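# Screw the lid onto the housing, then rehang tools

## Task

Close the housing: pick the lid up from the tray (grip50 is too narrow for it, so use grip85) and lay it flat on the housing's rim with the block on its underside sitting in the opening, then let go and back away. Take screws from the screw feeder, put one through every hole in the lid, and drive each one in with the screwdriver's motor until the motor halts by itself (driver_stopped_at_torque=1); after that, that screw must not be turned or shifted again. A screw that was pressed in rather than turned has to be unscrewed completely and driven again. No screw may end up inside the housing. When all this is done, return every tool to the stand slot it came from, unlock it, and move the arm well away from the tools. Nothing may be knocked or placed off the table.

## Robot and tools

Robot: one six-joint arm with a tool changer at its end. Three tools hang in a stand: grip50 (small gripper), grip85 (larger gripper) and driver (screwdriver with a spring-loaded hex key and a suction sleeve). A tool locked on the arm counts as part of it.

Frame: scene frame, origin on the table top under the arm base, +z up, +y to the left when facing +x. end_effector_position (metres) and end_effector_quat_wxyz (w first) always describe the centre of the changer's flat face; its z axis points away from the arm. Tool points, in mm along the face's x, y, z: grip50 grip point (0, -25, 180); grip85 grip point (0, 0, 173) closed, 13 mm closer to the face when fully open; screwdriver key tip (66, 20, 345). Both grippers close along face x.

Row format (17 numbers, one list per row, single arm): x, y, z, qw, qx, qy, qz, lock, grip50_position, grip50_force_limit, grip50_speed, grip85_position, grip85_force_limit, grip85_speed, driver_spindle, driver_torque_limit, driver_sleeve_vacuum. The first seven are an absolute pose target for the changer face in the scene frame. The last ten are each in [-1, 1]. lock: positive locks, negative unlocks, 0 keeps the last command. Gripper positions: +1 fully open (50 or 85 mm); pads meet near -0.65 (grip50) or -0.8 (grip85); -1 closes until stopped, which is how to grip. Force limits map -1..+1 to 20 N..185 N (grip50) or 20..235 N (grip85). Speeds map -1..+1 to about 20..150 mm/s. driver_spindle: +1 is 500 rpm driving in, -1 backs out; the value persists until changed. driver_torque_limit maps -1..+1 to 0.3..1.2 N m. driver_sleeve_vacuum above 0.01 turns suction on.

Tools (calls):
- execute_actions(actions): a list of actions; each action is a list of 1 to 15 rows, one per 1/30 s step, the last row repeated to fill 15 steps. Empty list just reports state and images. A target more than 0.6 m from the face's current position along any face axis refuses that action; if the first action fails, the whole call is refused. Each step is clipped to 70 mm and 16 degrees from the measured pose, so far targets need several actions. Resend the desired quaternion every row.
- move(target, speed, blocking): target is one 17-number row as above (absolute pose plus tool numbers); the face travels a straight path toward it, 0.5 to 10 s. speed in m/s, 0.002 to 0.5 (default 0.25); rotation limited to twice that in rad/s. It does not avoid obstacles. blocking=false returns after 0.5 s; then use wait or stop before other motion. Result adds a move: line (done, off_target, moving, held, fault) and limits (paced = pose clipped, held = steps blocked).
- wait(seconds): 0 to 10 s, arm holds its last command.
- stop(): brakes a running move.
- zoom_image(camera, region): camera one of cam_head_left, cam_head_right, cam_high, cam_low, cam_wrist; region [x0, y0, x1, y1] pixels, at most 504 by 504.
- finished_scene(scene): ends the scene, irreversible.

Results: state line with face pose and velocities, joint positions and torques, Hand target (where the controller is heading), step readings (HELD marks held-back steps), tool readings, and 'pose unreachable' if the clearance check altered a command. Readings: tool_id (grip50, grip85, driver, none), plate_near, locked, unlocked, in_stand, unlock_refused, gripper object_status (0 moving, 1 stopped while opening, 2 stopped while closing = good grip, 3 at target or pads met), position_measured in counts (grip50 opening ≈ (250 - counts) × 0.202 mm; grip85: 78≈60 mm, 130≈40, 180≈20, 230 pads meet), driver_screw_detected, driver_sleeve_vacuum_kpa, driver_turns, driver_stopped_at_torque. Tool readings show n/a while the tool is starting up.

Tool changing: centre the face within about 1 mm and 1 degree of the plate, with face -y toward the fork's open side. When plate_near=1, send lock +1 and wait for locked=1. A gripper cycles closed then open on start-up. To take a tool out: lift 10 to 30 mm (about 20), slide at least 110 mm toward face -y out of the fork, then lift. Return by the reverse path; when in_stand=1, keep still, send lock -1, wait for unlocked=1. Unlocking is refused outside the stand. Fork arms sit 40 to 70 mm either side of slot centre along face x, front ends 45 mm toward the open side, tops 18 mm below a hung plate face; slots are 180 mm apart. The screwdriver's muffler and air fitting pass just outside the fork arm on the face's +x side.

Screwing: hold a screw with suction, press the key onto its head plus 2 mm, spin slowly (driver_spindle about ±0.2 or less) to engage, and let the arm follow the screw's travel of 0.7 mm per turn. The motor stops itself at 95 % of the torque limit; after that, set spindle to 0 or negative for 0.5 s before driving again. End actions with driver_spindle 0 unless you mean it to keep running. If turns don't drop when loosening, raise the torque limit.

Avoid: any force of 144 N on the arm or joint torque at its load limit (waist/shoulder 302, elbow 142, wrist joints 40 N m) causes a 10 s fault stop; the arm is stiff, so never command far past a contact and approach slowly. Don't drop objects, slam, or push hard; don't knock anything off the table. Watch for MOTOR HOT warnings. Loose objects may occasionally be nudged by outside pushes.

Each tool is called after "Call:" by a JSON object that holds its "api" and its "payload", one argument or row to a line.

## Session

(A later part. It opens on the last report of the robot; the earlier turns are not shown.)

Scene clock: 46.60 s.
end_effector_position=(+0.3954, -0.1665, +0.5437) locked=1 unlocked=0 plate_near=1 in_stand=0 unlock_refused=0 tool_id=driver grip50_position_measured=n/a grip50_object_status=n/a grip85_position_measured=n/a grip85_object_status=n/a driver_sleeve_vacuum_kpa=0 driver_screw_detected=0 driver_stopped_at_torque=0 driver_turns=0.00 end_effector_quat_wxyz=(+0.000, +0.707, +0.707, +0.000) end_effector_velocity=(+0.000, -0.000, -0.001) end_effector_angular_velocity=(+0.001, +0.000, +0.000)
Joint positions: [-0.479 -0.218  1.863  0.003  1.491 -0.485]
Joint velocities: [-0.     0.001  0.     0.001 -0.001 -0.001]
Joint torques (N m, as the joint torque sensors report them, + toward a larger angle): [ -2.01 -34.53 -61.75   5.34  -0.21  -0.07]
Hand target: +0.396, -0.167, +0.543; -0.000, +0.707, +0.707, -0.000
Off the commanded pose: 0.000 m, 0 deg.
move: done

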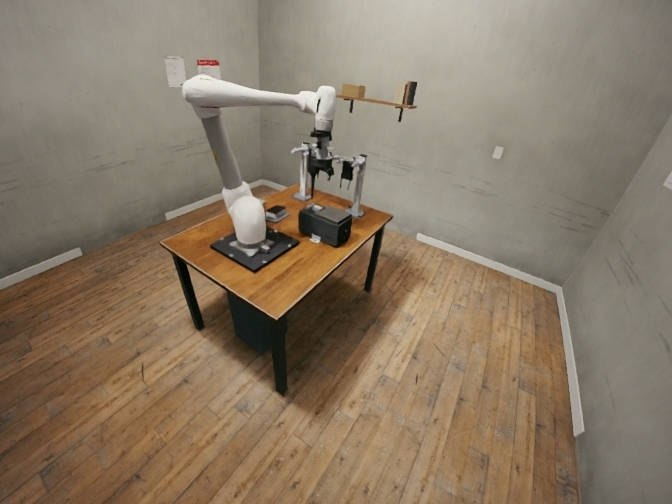

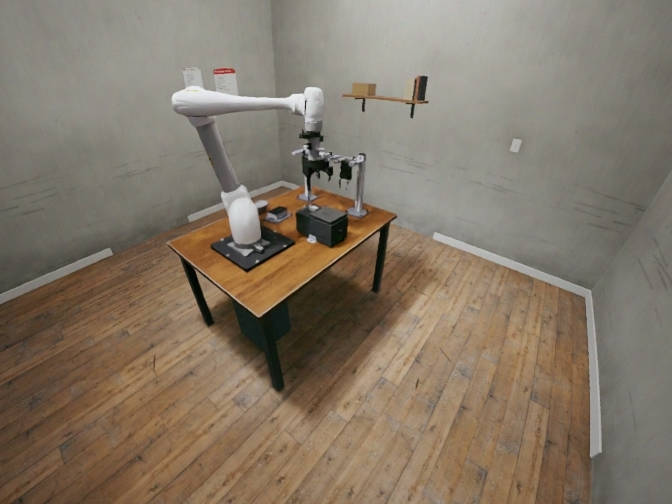

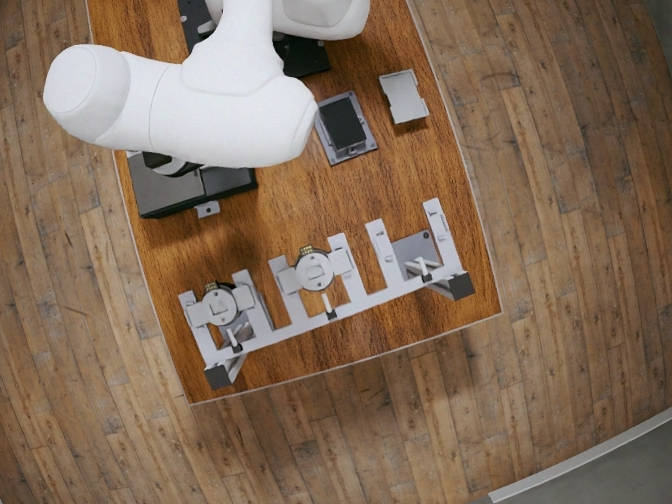

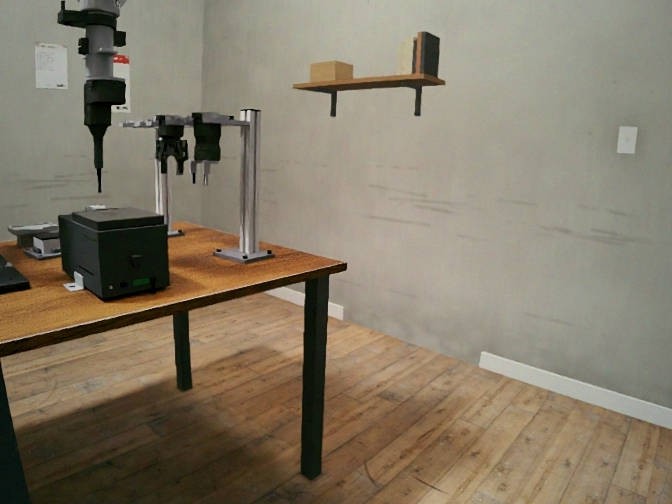

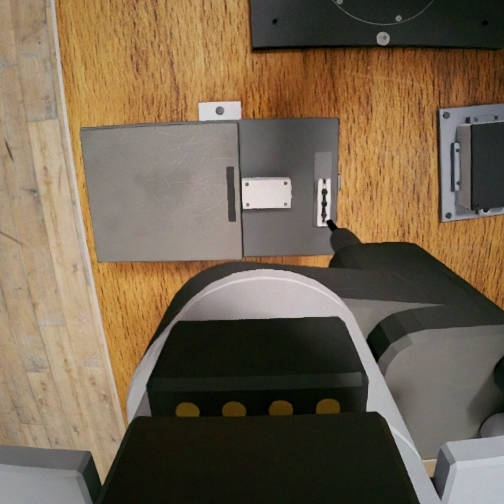

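Call:
{"api": "move", "payload": {
  "target": [0.3956,-0.1668,0.530,0,0.7071,0.7071,0,0,0,0,0,0,0,0,0,0,1],
  "speed": 0.05
}}

Call:
{"api": "zoom_image", "payload": {
  "camera": "cam_wrist",
  "region": [308,192,350,234]
}}

Scene clock: 47.47 s.
end_effector_position=(+0.3956, -0.1668, +0.5300) locked=1 unlocked=0 plate_near=1 in_stand=0 unlock_refused=0 tool_id=driver grip50_position_measured=n/a grip50_object_status=n/a grip85_position_measured=n/a grip85_object_status=n/a driver_sleeve_vacuum_kpa=14 driver_screw_detected=0 driver_stopped_at_torque=0 driver_turns=0.00 end_effector_quat_wxyz=(+0.000, +0.707, +0.707, +0.000) end_effector_velocity=(-0.000, -0.000, -0.000) end_effector_angular_velocity=(-0.000, +0.000, -0.000)
Joint positions: [-0.479 -0.215  1.885  0.003  1.466 -0.485]
Joint velocities: [-0.    -0.     0.001 -0.    -0.    -0.   ]
Joint torques (N m, as the joint torque sensors report them, + toward a larger angle): [ -1.05 -32.74 -61.63   5.1   -0.18   0.15]
Hand target: +0.396, -0.167, +0.530; -0.000, +0.707, +0.707, +0.000
Off the commanded pose: 0.000 m, 0 deg.
move: done

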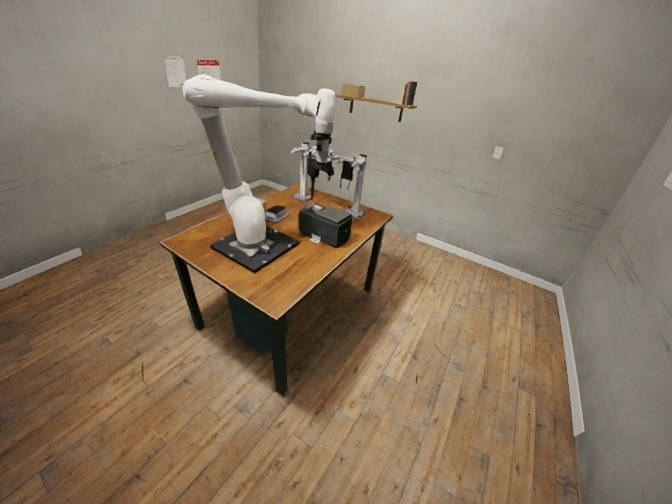

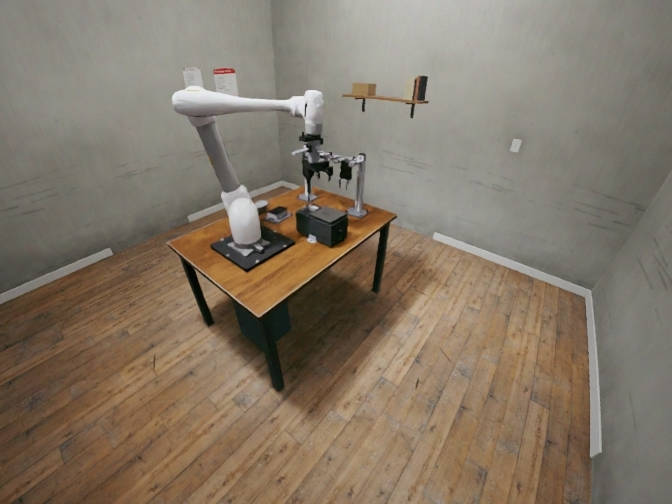

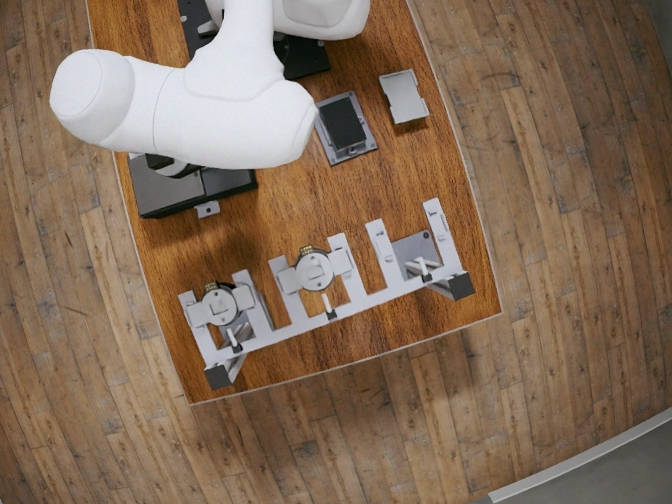

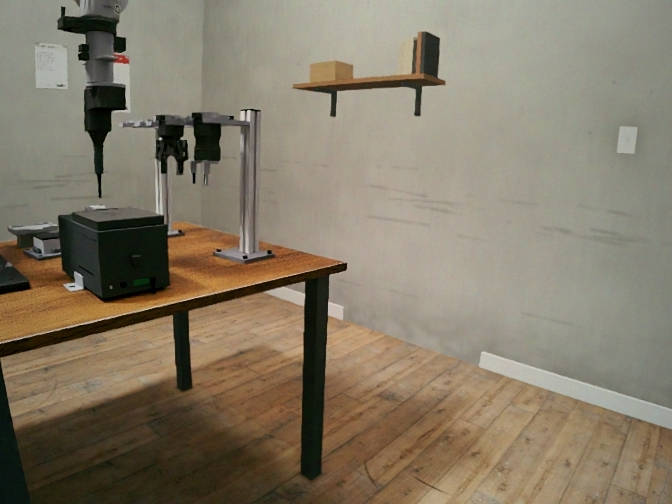

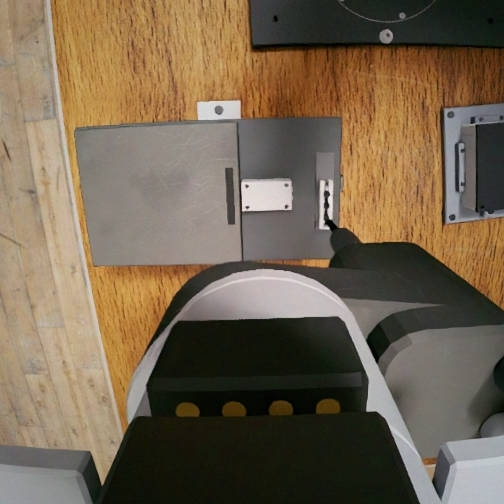

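Region (308, 192, 350, 234) of cam_wrist's 504x504 image, scaled by 12.000, with more detail than that image has.

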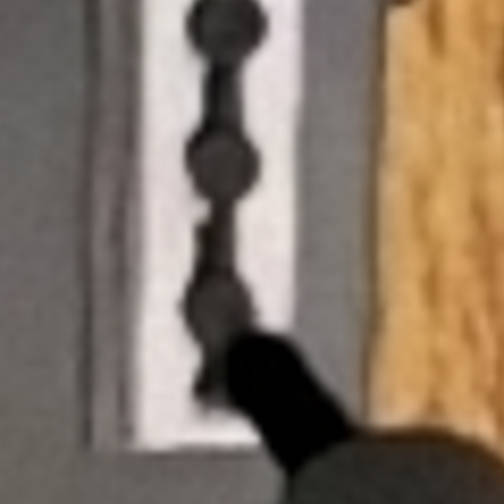

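Call:
{"api": "move", "payload": {
  "target": [0.3956,-0.1668,0.5175,0,0.7071,0.7071,0,0,0,0,0,0,0,0,0,0,1],
  "speed": 0.04
}}

Call:
{"api": "move", "payload": {
  "target": [0.3956,-0.1668,0.5135,0,0.7071,0.7071,0,0,0,0,0,0,0,0,0,0,1],
  "speed": 0.008
}}

Call:
{"api": "zoom_image", "payload": {
  "camera": "cam_wrist",
  "region": [308,192,350,234]
}}

Scene clock: 48.47 s.
end_effector_position=(+0.3956, -0.1669, +0.5175) locked=1 unlocked=0 plate_near=1 in_stand=0 unlock_refused=0 tool_id=driver grip50_position_measured=n/a grip50_object_status=n/a grip85_position_measured=n/a grip85_object_status=n/a driver_sleeve_vacuum_kpa=14 driver_screw_detected=0 driver_stopped_at_torque=0 driver_turns=0.00 end_effector_quat_wxyz=(+0.000, +0.707, +0.707, +0.000) end_effector_velocity=(+0.000, +0.000, -0.000) end_effector_angular_velocity=(+0.000, +0.000, -0.000)
Joint positions: [-0.479 -0.213  1.906  0.003  1.443 -0.485]
Joint velocities: [ 0.  0.  0.  0. -0.  0.]
Joint torques (N m, as the joint torque sensors report them, + toward a larger angle): [ -0.48 -32.93 -61.38   5.25  -0.23   0.08]
Hand target: +0.396, -0.167, +0.517; -0.000, +0.707, +0.707, +0.000
Off the commanded pose: 0.000 m, 0 deg.
move: done

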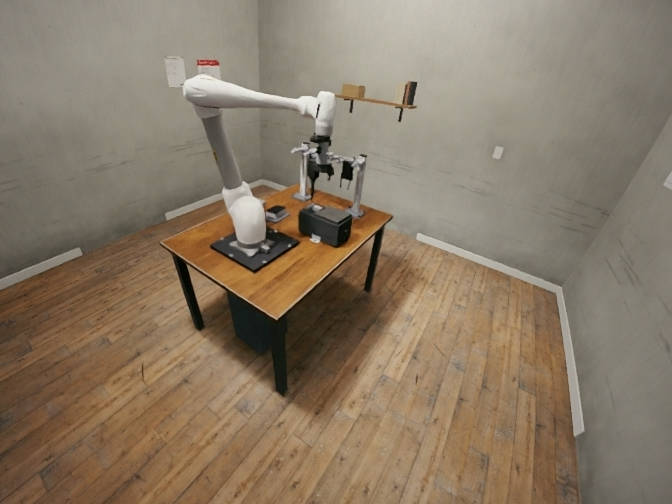

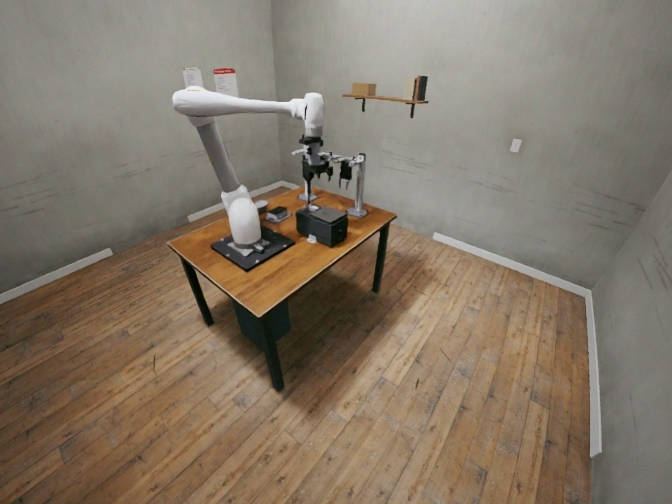

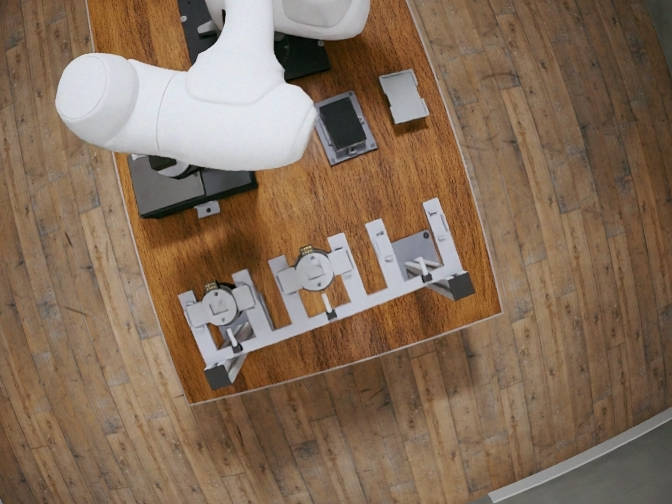

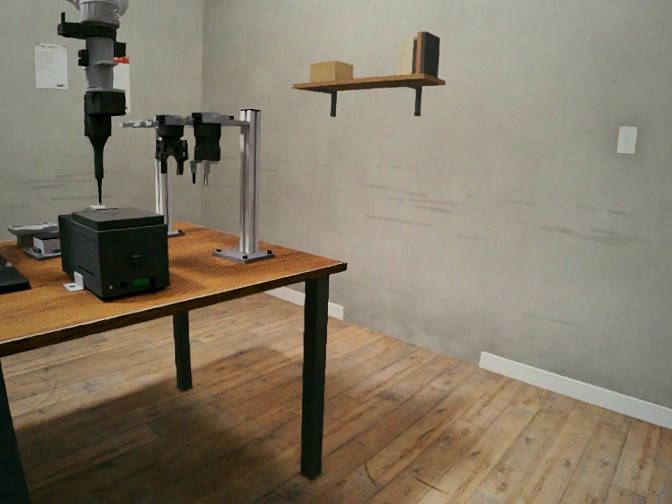

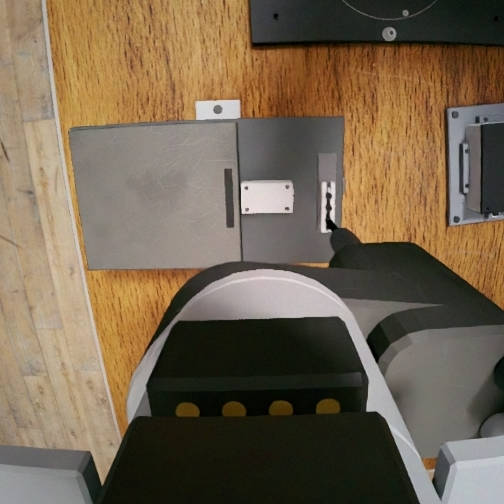

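Scene clock: 49.20 s.
end_effector_position=(+0.3956, -0.1668, +0.5135) locked=1 unlocked=0 plate_near=1 in_stand=0 unlock_refused=0 tool_id=driver grip50_position_measured=n/a grip50_object_status=n/a grip85_position_measured=n/a grip85_object_status=n/a driver_sleeve_vacuum_kpa=40 driver_screw_detected=1 driver_stopped_at_torque=0 driver_turns=0.00 end_effector_quat_wxyz=(+0.000, +0.707, +0.707, -0.000) end_effector_velocity=(+0.000, +0.000, -0.000) end_effector_angular_velocity=(+0.001, -0.001, +0.000)
Joint positions: [-0.479 -0.212  1.912  0.003  1.436 -0.485]
Joint velocities: [-0.    -0.     0.     0.001 -0.001 -0.001]
Joint torques (N m, as the joint torque sensors report them, + toward a larger angle): [ -1.16 -32.54 -61.29   5.33  -0.23  -0.14]
Hand target: +0.396, -0.167, +0.513; -0.000, +0.707, +0.707, +0.000
Off the commanded pose: 0.000 m, 0 deg.
move: done

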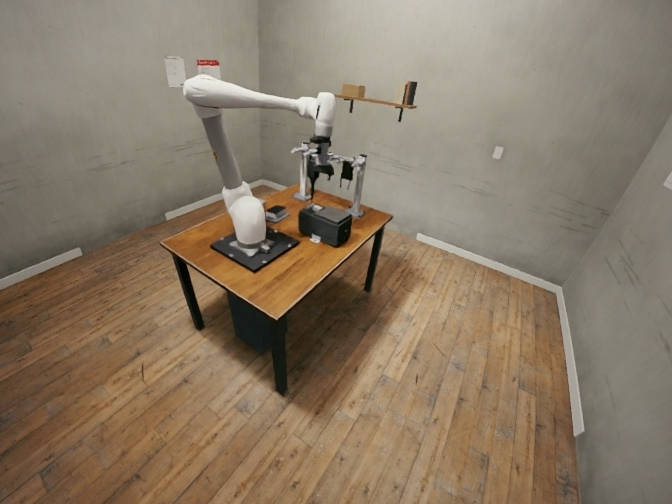

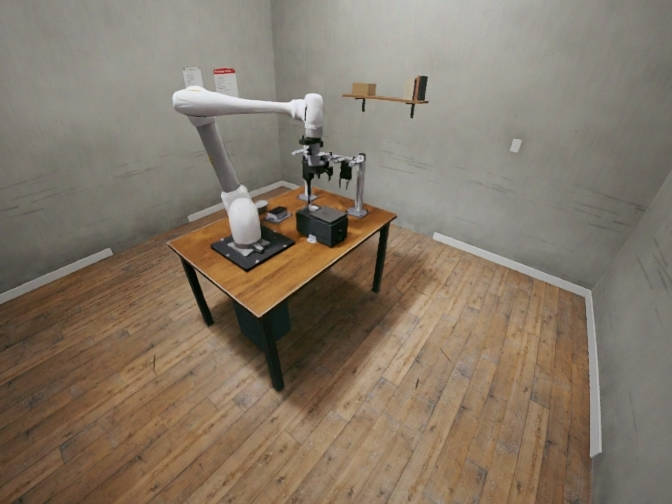

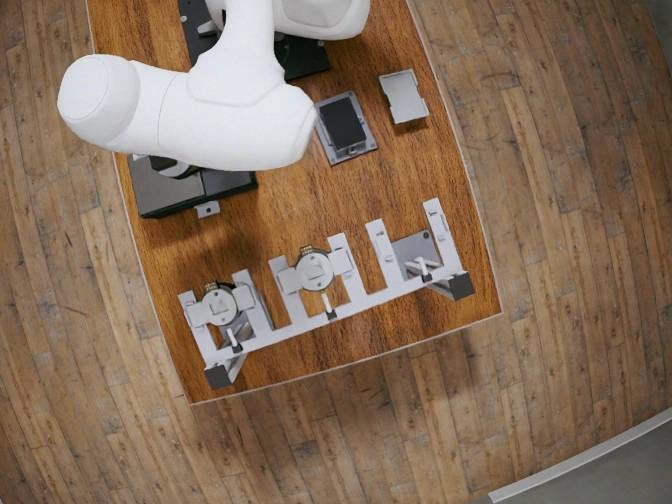

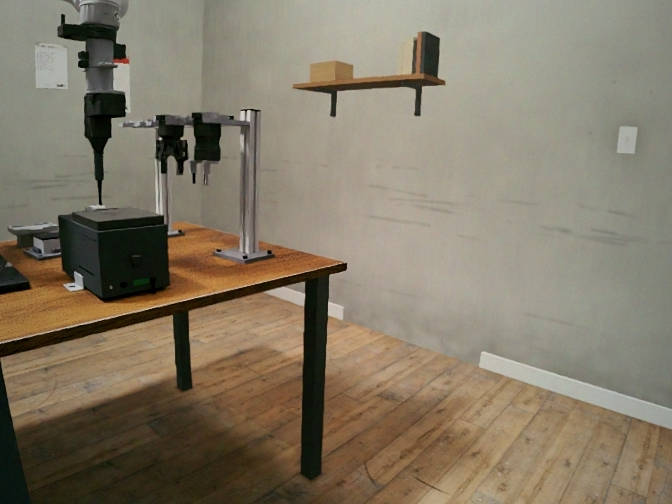

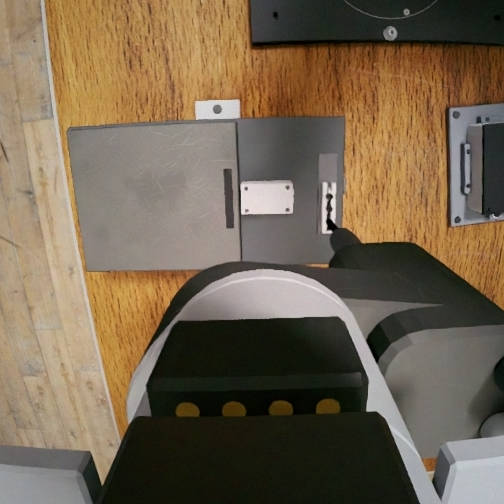

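Region (308, 192, 350, 234) of cam_wrist's 504x504 image, scaled by 12.000, with more detail than that image has.

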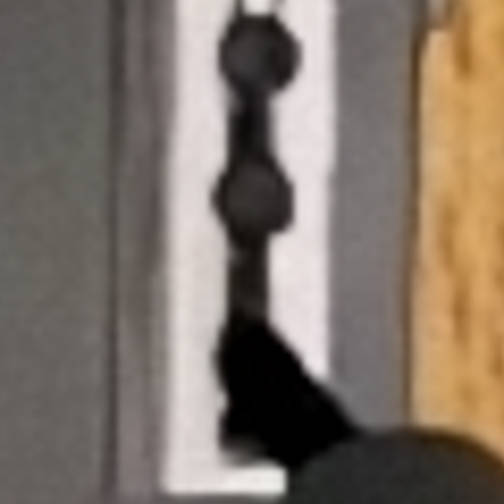

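Detected first try. Engage the hex.

Call:
{"api": "execute_actions", "payload": {
  "actions": [
    [[0.3956,-0.1668,0.5131,0,0.7071,0.7071,0,0,0,0,0,0,0,0,0.15,0,1],[0.3956,-0.1668,0.5127,0,0.7071,0.7071,0,0,0,0,0,0,0,0,0.15,0,1],[0.3956,-0.1668,0.5123,0,0.7071,0.7071,0,0,0,0,0,0,0,0,0.15,0,1],[0.3956,-0.1668,0.5119,0,0.7071,0.7071,0,0,0,0,0,0,0,0,0.15,0,1],[0.3956,-0.1668,0.5115,0,0.7071,0.7071,0,0,0,0,0,0,0,0,0.15,0,1],[0.3956,-0.1668,0.5112,0,0.7071,0.7071,0,0,0,0,0,0,0,0,0.15,0,1],[0.3956,-0.1668,0.5110,0,0.7071,0.7071,0,0,0,0,0,0,0,0,0.15,0,1],[0.3956,-0.1668,0.5108,0,0.7071,0.7071,0,0,0,0,0,0,0,0,0.15,0,1],[0.3956,-0.1668,0.5108,0,0.7071,0.7071,0,0,0,0,0,0,0,0,0.15,0,1],[0.3956,-0.1668,0.5108,0,0.7071,0.7071,0,0,0,0,0,0,0,0,0.15,0,1],[0.3956,-0.1668,0.5108,0,0.7071,0.7071,0,0,0,0,0,0,0,0,0.15,0,1],[0.3956,-0.1668,0.5108,0,0.7071,0.7071,0,0,0,0,0,0,0,0,0.15,0,1],[0.3956,-0.1668,0.5108,0,0.7071,0.7071,0,0,0,0,0,0,0,0,0.15,0,1],[0.3956,-0.1668,0.5108,0,0.7071,0.7071,0,0,0,0,0,0,0,0,0.15,0,1],[0.3956,-0.1668,0.5108,0,0.7071,0.7071,0,0,0,0,0,0,0,0,0,0,1]]
  ]
}}

Call:
{"api": "move", "payload": {
  "target": [0.3956,-0.1668,0.5435,0,0.7071,0.7071,0,0,0,0,0,0,0,0,0,0,1],
  "speed": 0.08
}}

Call:
{"api": "zoom_image", "payload": {
  "camera": "cam_wrist",
  "region": [308,192,350,234]
}}

Scene clock: 49.97 s.
end_effector_position=(+0.3956, -0.1668, +0.5108) locked=1 unlocked=0 plate_near=1 in_stand=0 unlock_refused=0 tool_id=driver grip50_position_measured=n/a grip50_object_status=n/a grip85_position_measured=n/a grip85_object_status=n/a driver_sleeve_vacuum_kpa=40 driver_screw_detected=1 driver_stopped_at_torque=0 driver_turns=0.56 end_effector_quat_wxyz=(+0.000, +0.707, +0.707, +0.000) end_effector_velocity=(-0.000, +0.000, -0.000) end_effector_angular_velocity=(+0.001, +0.000, -0.000)
Joint positions: [-0.479 -0.211  1.917  0.003  1.431 -0.485]
Joint velocities: [ 0.    -0.     0.     0.     0.     0.001]
Joint torques (N m, as the joint torque sensors report them, + toward a larger angle): [ -0.99 -30.64 -58.02   4.94  -0.07  -0.01]
Hand target: +0.396, -0.167, +0.511; -0.000, +0.707, +0.707, +0.000
Off the commanded pose: 0.000 m, 0 deg.
Step readings (end_effector_position):
0: (+0.3956, -0.1668, +0.5135)
1: (+0.3956, -0.1668, +0.5135)
2: (+0.3956, -0.1668, +0.5133)
4: (+0.3956, -0.1668, +0.5127)
8: (+0.3956, -0.1668, +0.5113)
15: end_effector_position above

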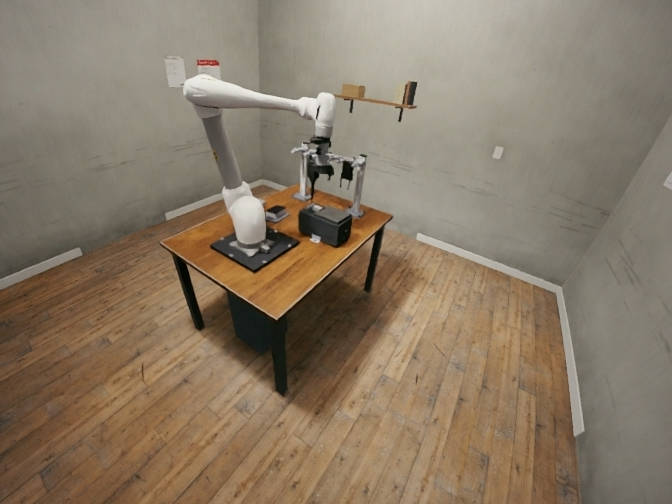

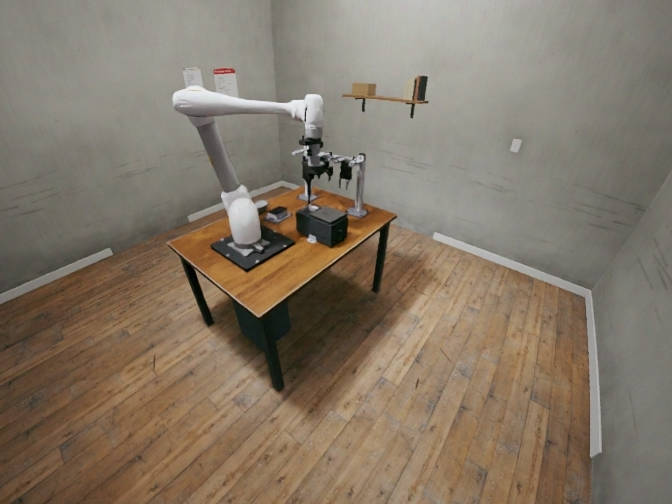

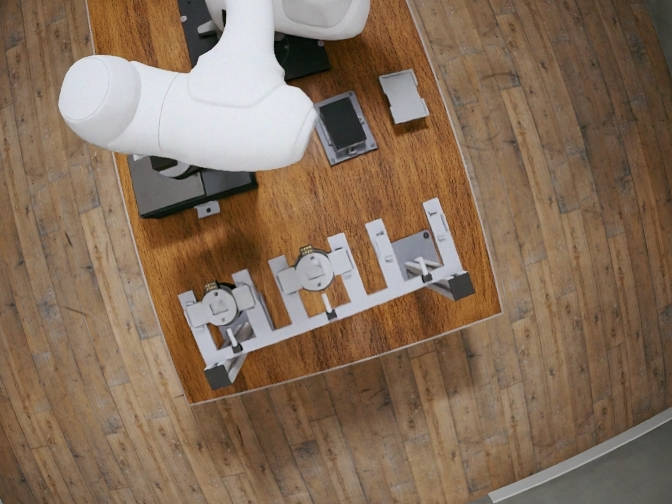

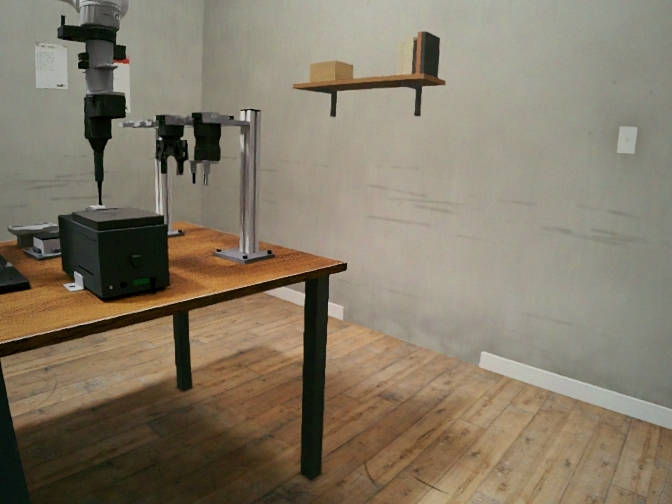

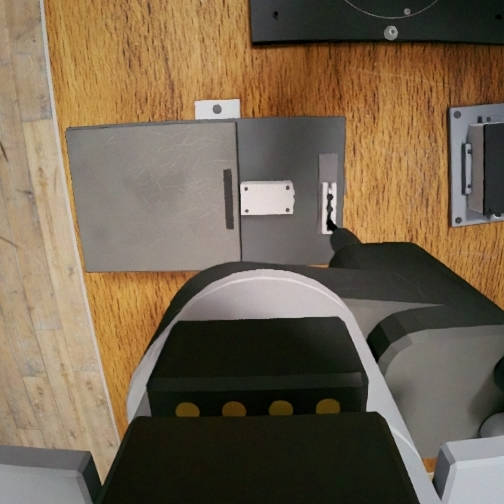

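Scene clock: 50.73 s.
end_effector_position=(+0.3956, -0.1668, +0.5434) locked=1 unlocked=0 plate_near=1 in_stand=0 unlock_refused=0 tool_id=driver grip50_position_measured=n/a grip50_object_status=n/a grip85_position_measured=n/a grip85_object_status=n/a driver_sleeve_vacuum_kpa=40 driver_screw_detected=1 driver_stopped_at_torque=0 driver_turns=0.56 end_effector_quat_wxyz=(-0.000, +0.707, +0.707, -0.000) end_effector_velocity=(+0.000, +0.000, +0.000) end_effector_angular_velocity=(+0.002, -0.001, -0.001)
Joint positions: [-0.479 -0.218  1.863  0.003  1.491 -0.485]
Joint velocities: [-0.    -0.    -0.001  0.002  0.001  0.   ]
Joint torques (N m, as the joint torque sensors report them, + toward a larger angle): [ -0.45 -32.97 -61.16   5.2   -0.21  -0.13]
Hand target: +0.396, -0.167, +0.544; +0.000, +0.707, +0.707, -0.000
Off the commanded pose: 0.000 m, 0 deg.
move: done

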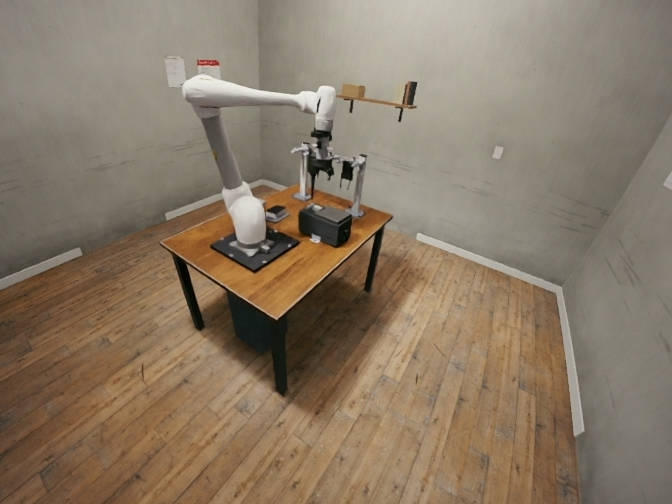

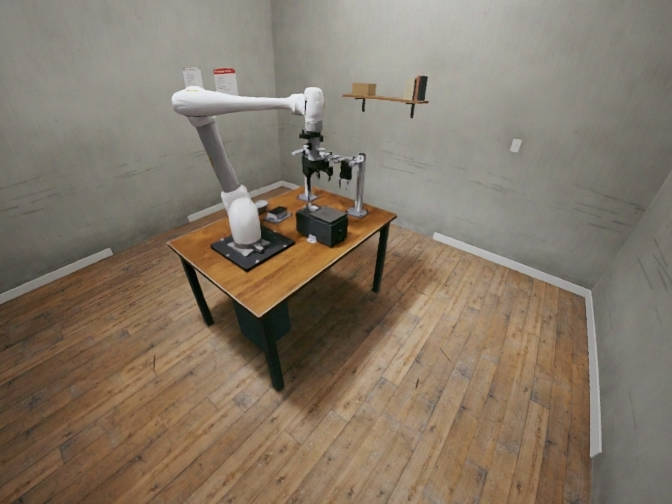

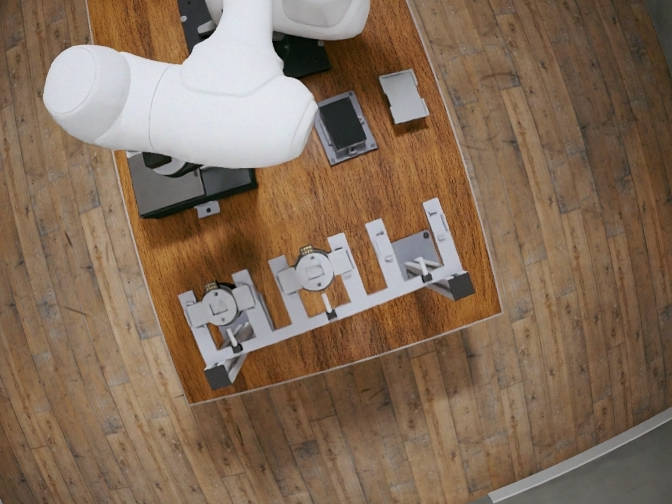

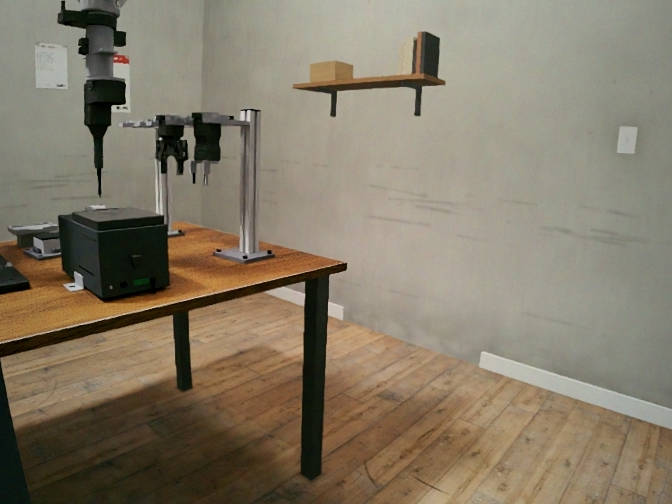

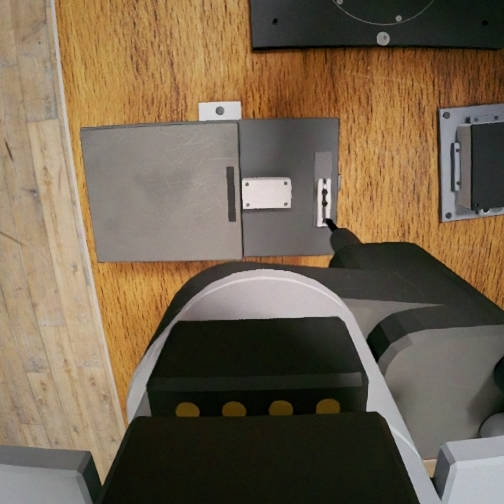

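Region (308, 192, 350, 234) of cam_wrist's 504x504 image, scaled by 12.000, with more detail than that image has.

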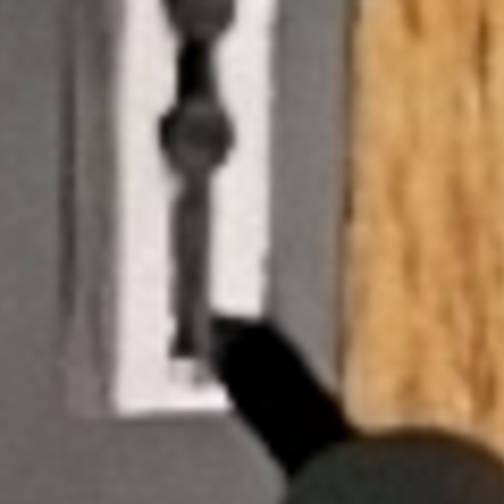

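Call:
{"api": "move", "payload": {
  "target": [0.412,0.072,0.436,0,0.7071,0.7071,0,0,0,0,0,0,0,0,0,0,1],
  "speed": 0.3
}}

Call:
{"api": "zoom_image", "payload": {
  "camera": "cam_wrist",
  "region": [308,192,350,234]
}}

Scene clock: 52.30 s.
end_effector_position=(+0.4119, +0.0719, +0.4358) locked=1 unlocked=0 plate_near=1 in_stand=0 unlock_refused=0 tool_id=driver grip50_position_measured=n/a grip50_object_status=n/a grip85_position_measured=n/a grip85_object_status=n/a driver_sleeve_vacuum_kpa=40 driver_screw_detected=1 driver_stopped_at_torque=0 driver_turns=0.56 end_effector_quat_wxyz=(-0.000, +0.707, +0.707, +0.000) end_effector_velocity=(+0.001, +0.001, +0.001) end_effector_angular_velocity=(+0.001, -0.003, -0.001)
Joint positions: [ 0.097 -0.204  2.048 -0.     1.291  0.091]
Joint velocities: [ 0.002  0.    -0.003  0.001 -0.001  0.002]
Joint torques (N m, as the joint torque sensors report them, + toward a larger angle): [ -1.08 -32.86 -59.23   4.84  -0.7    0.03]
Hand target: +0.412, +0.072, +0.436; -0.000, +0.707, +0.707, +0.000
Off the commanded pose: 0.000 m, 0 deg.
move: done

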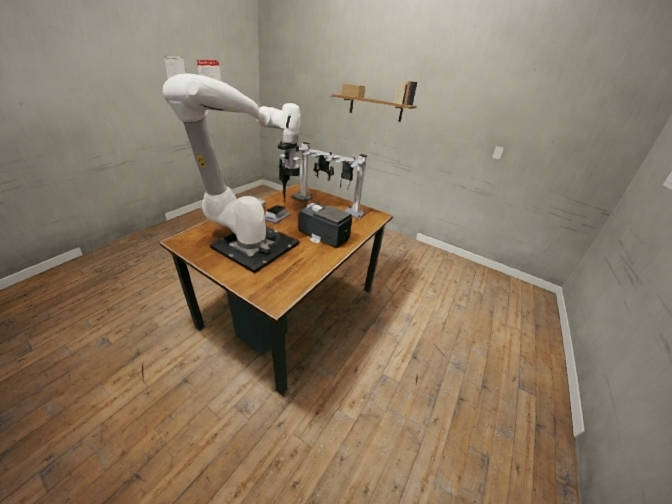

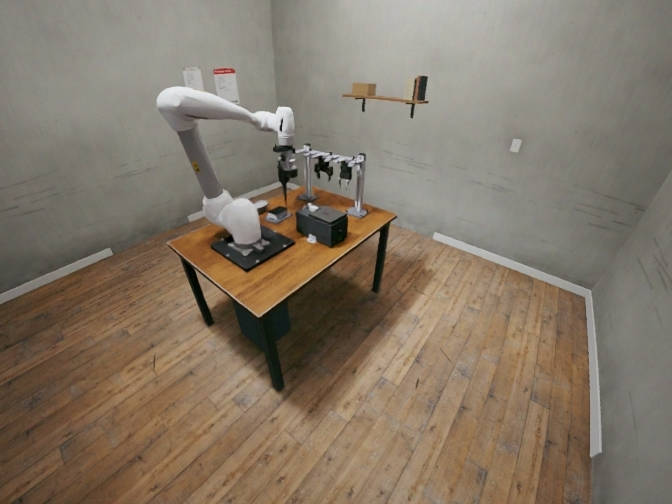

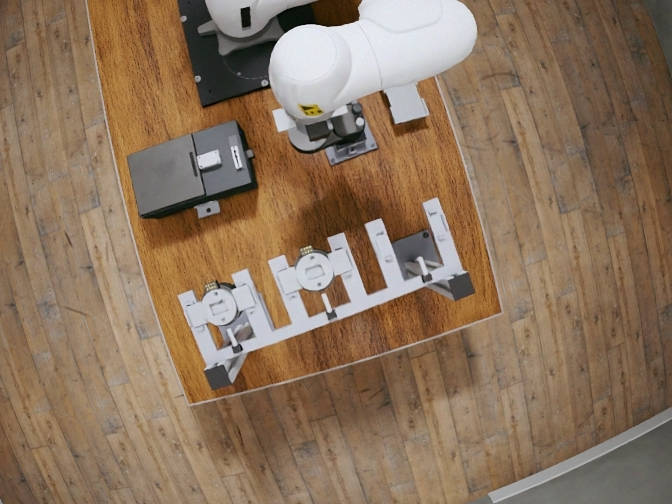

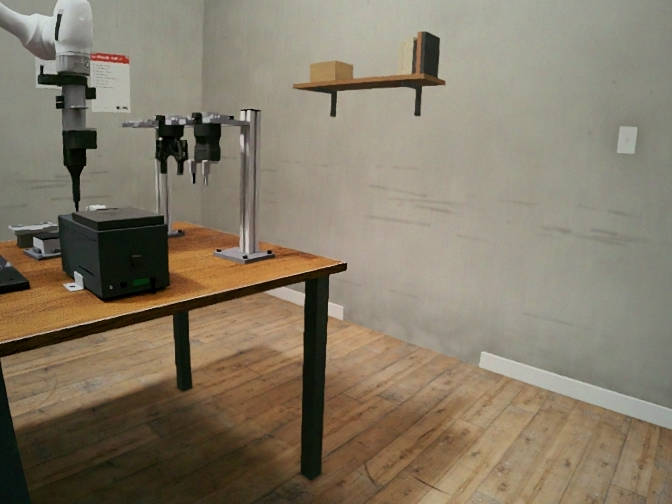

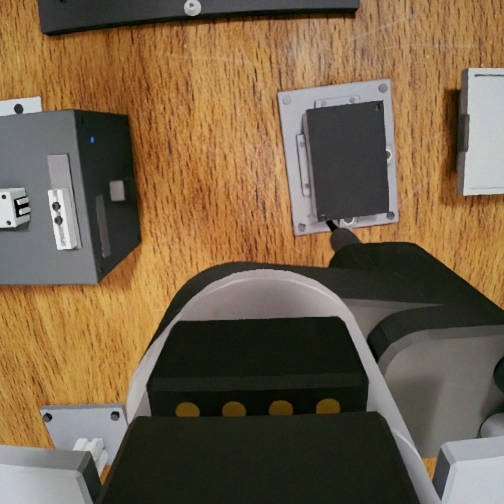

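Region (308, 192, 350, 234) of cam_wrist's 504x504 image, scaled by 12.000, with more detail than that image has.

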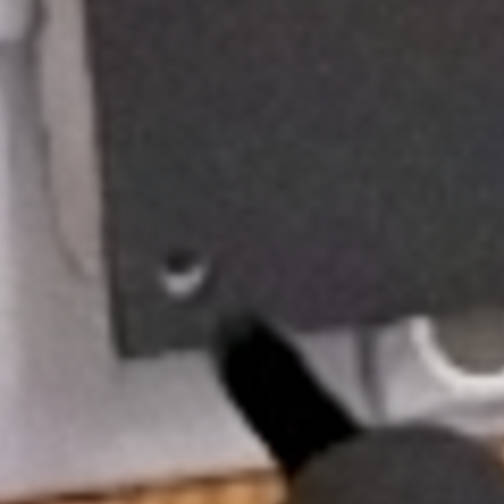

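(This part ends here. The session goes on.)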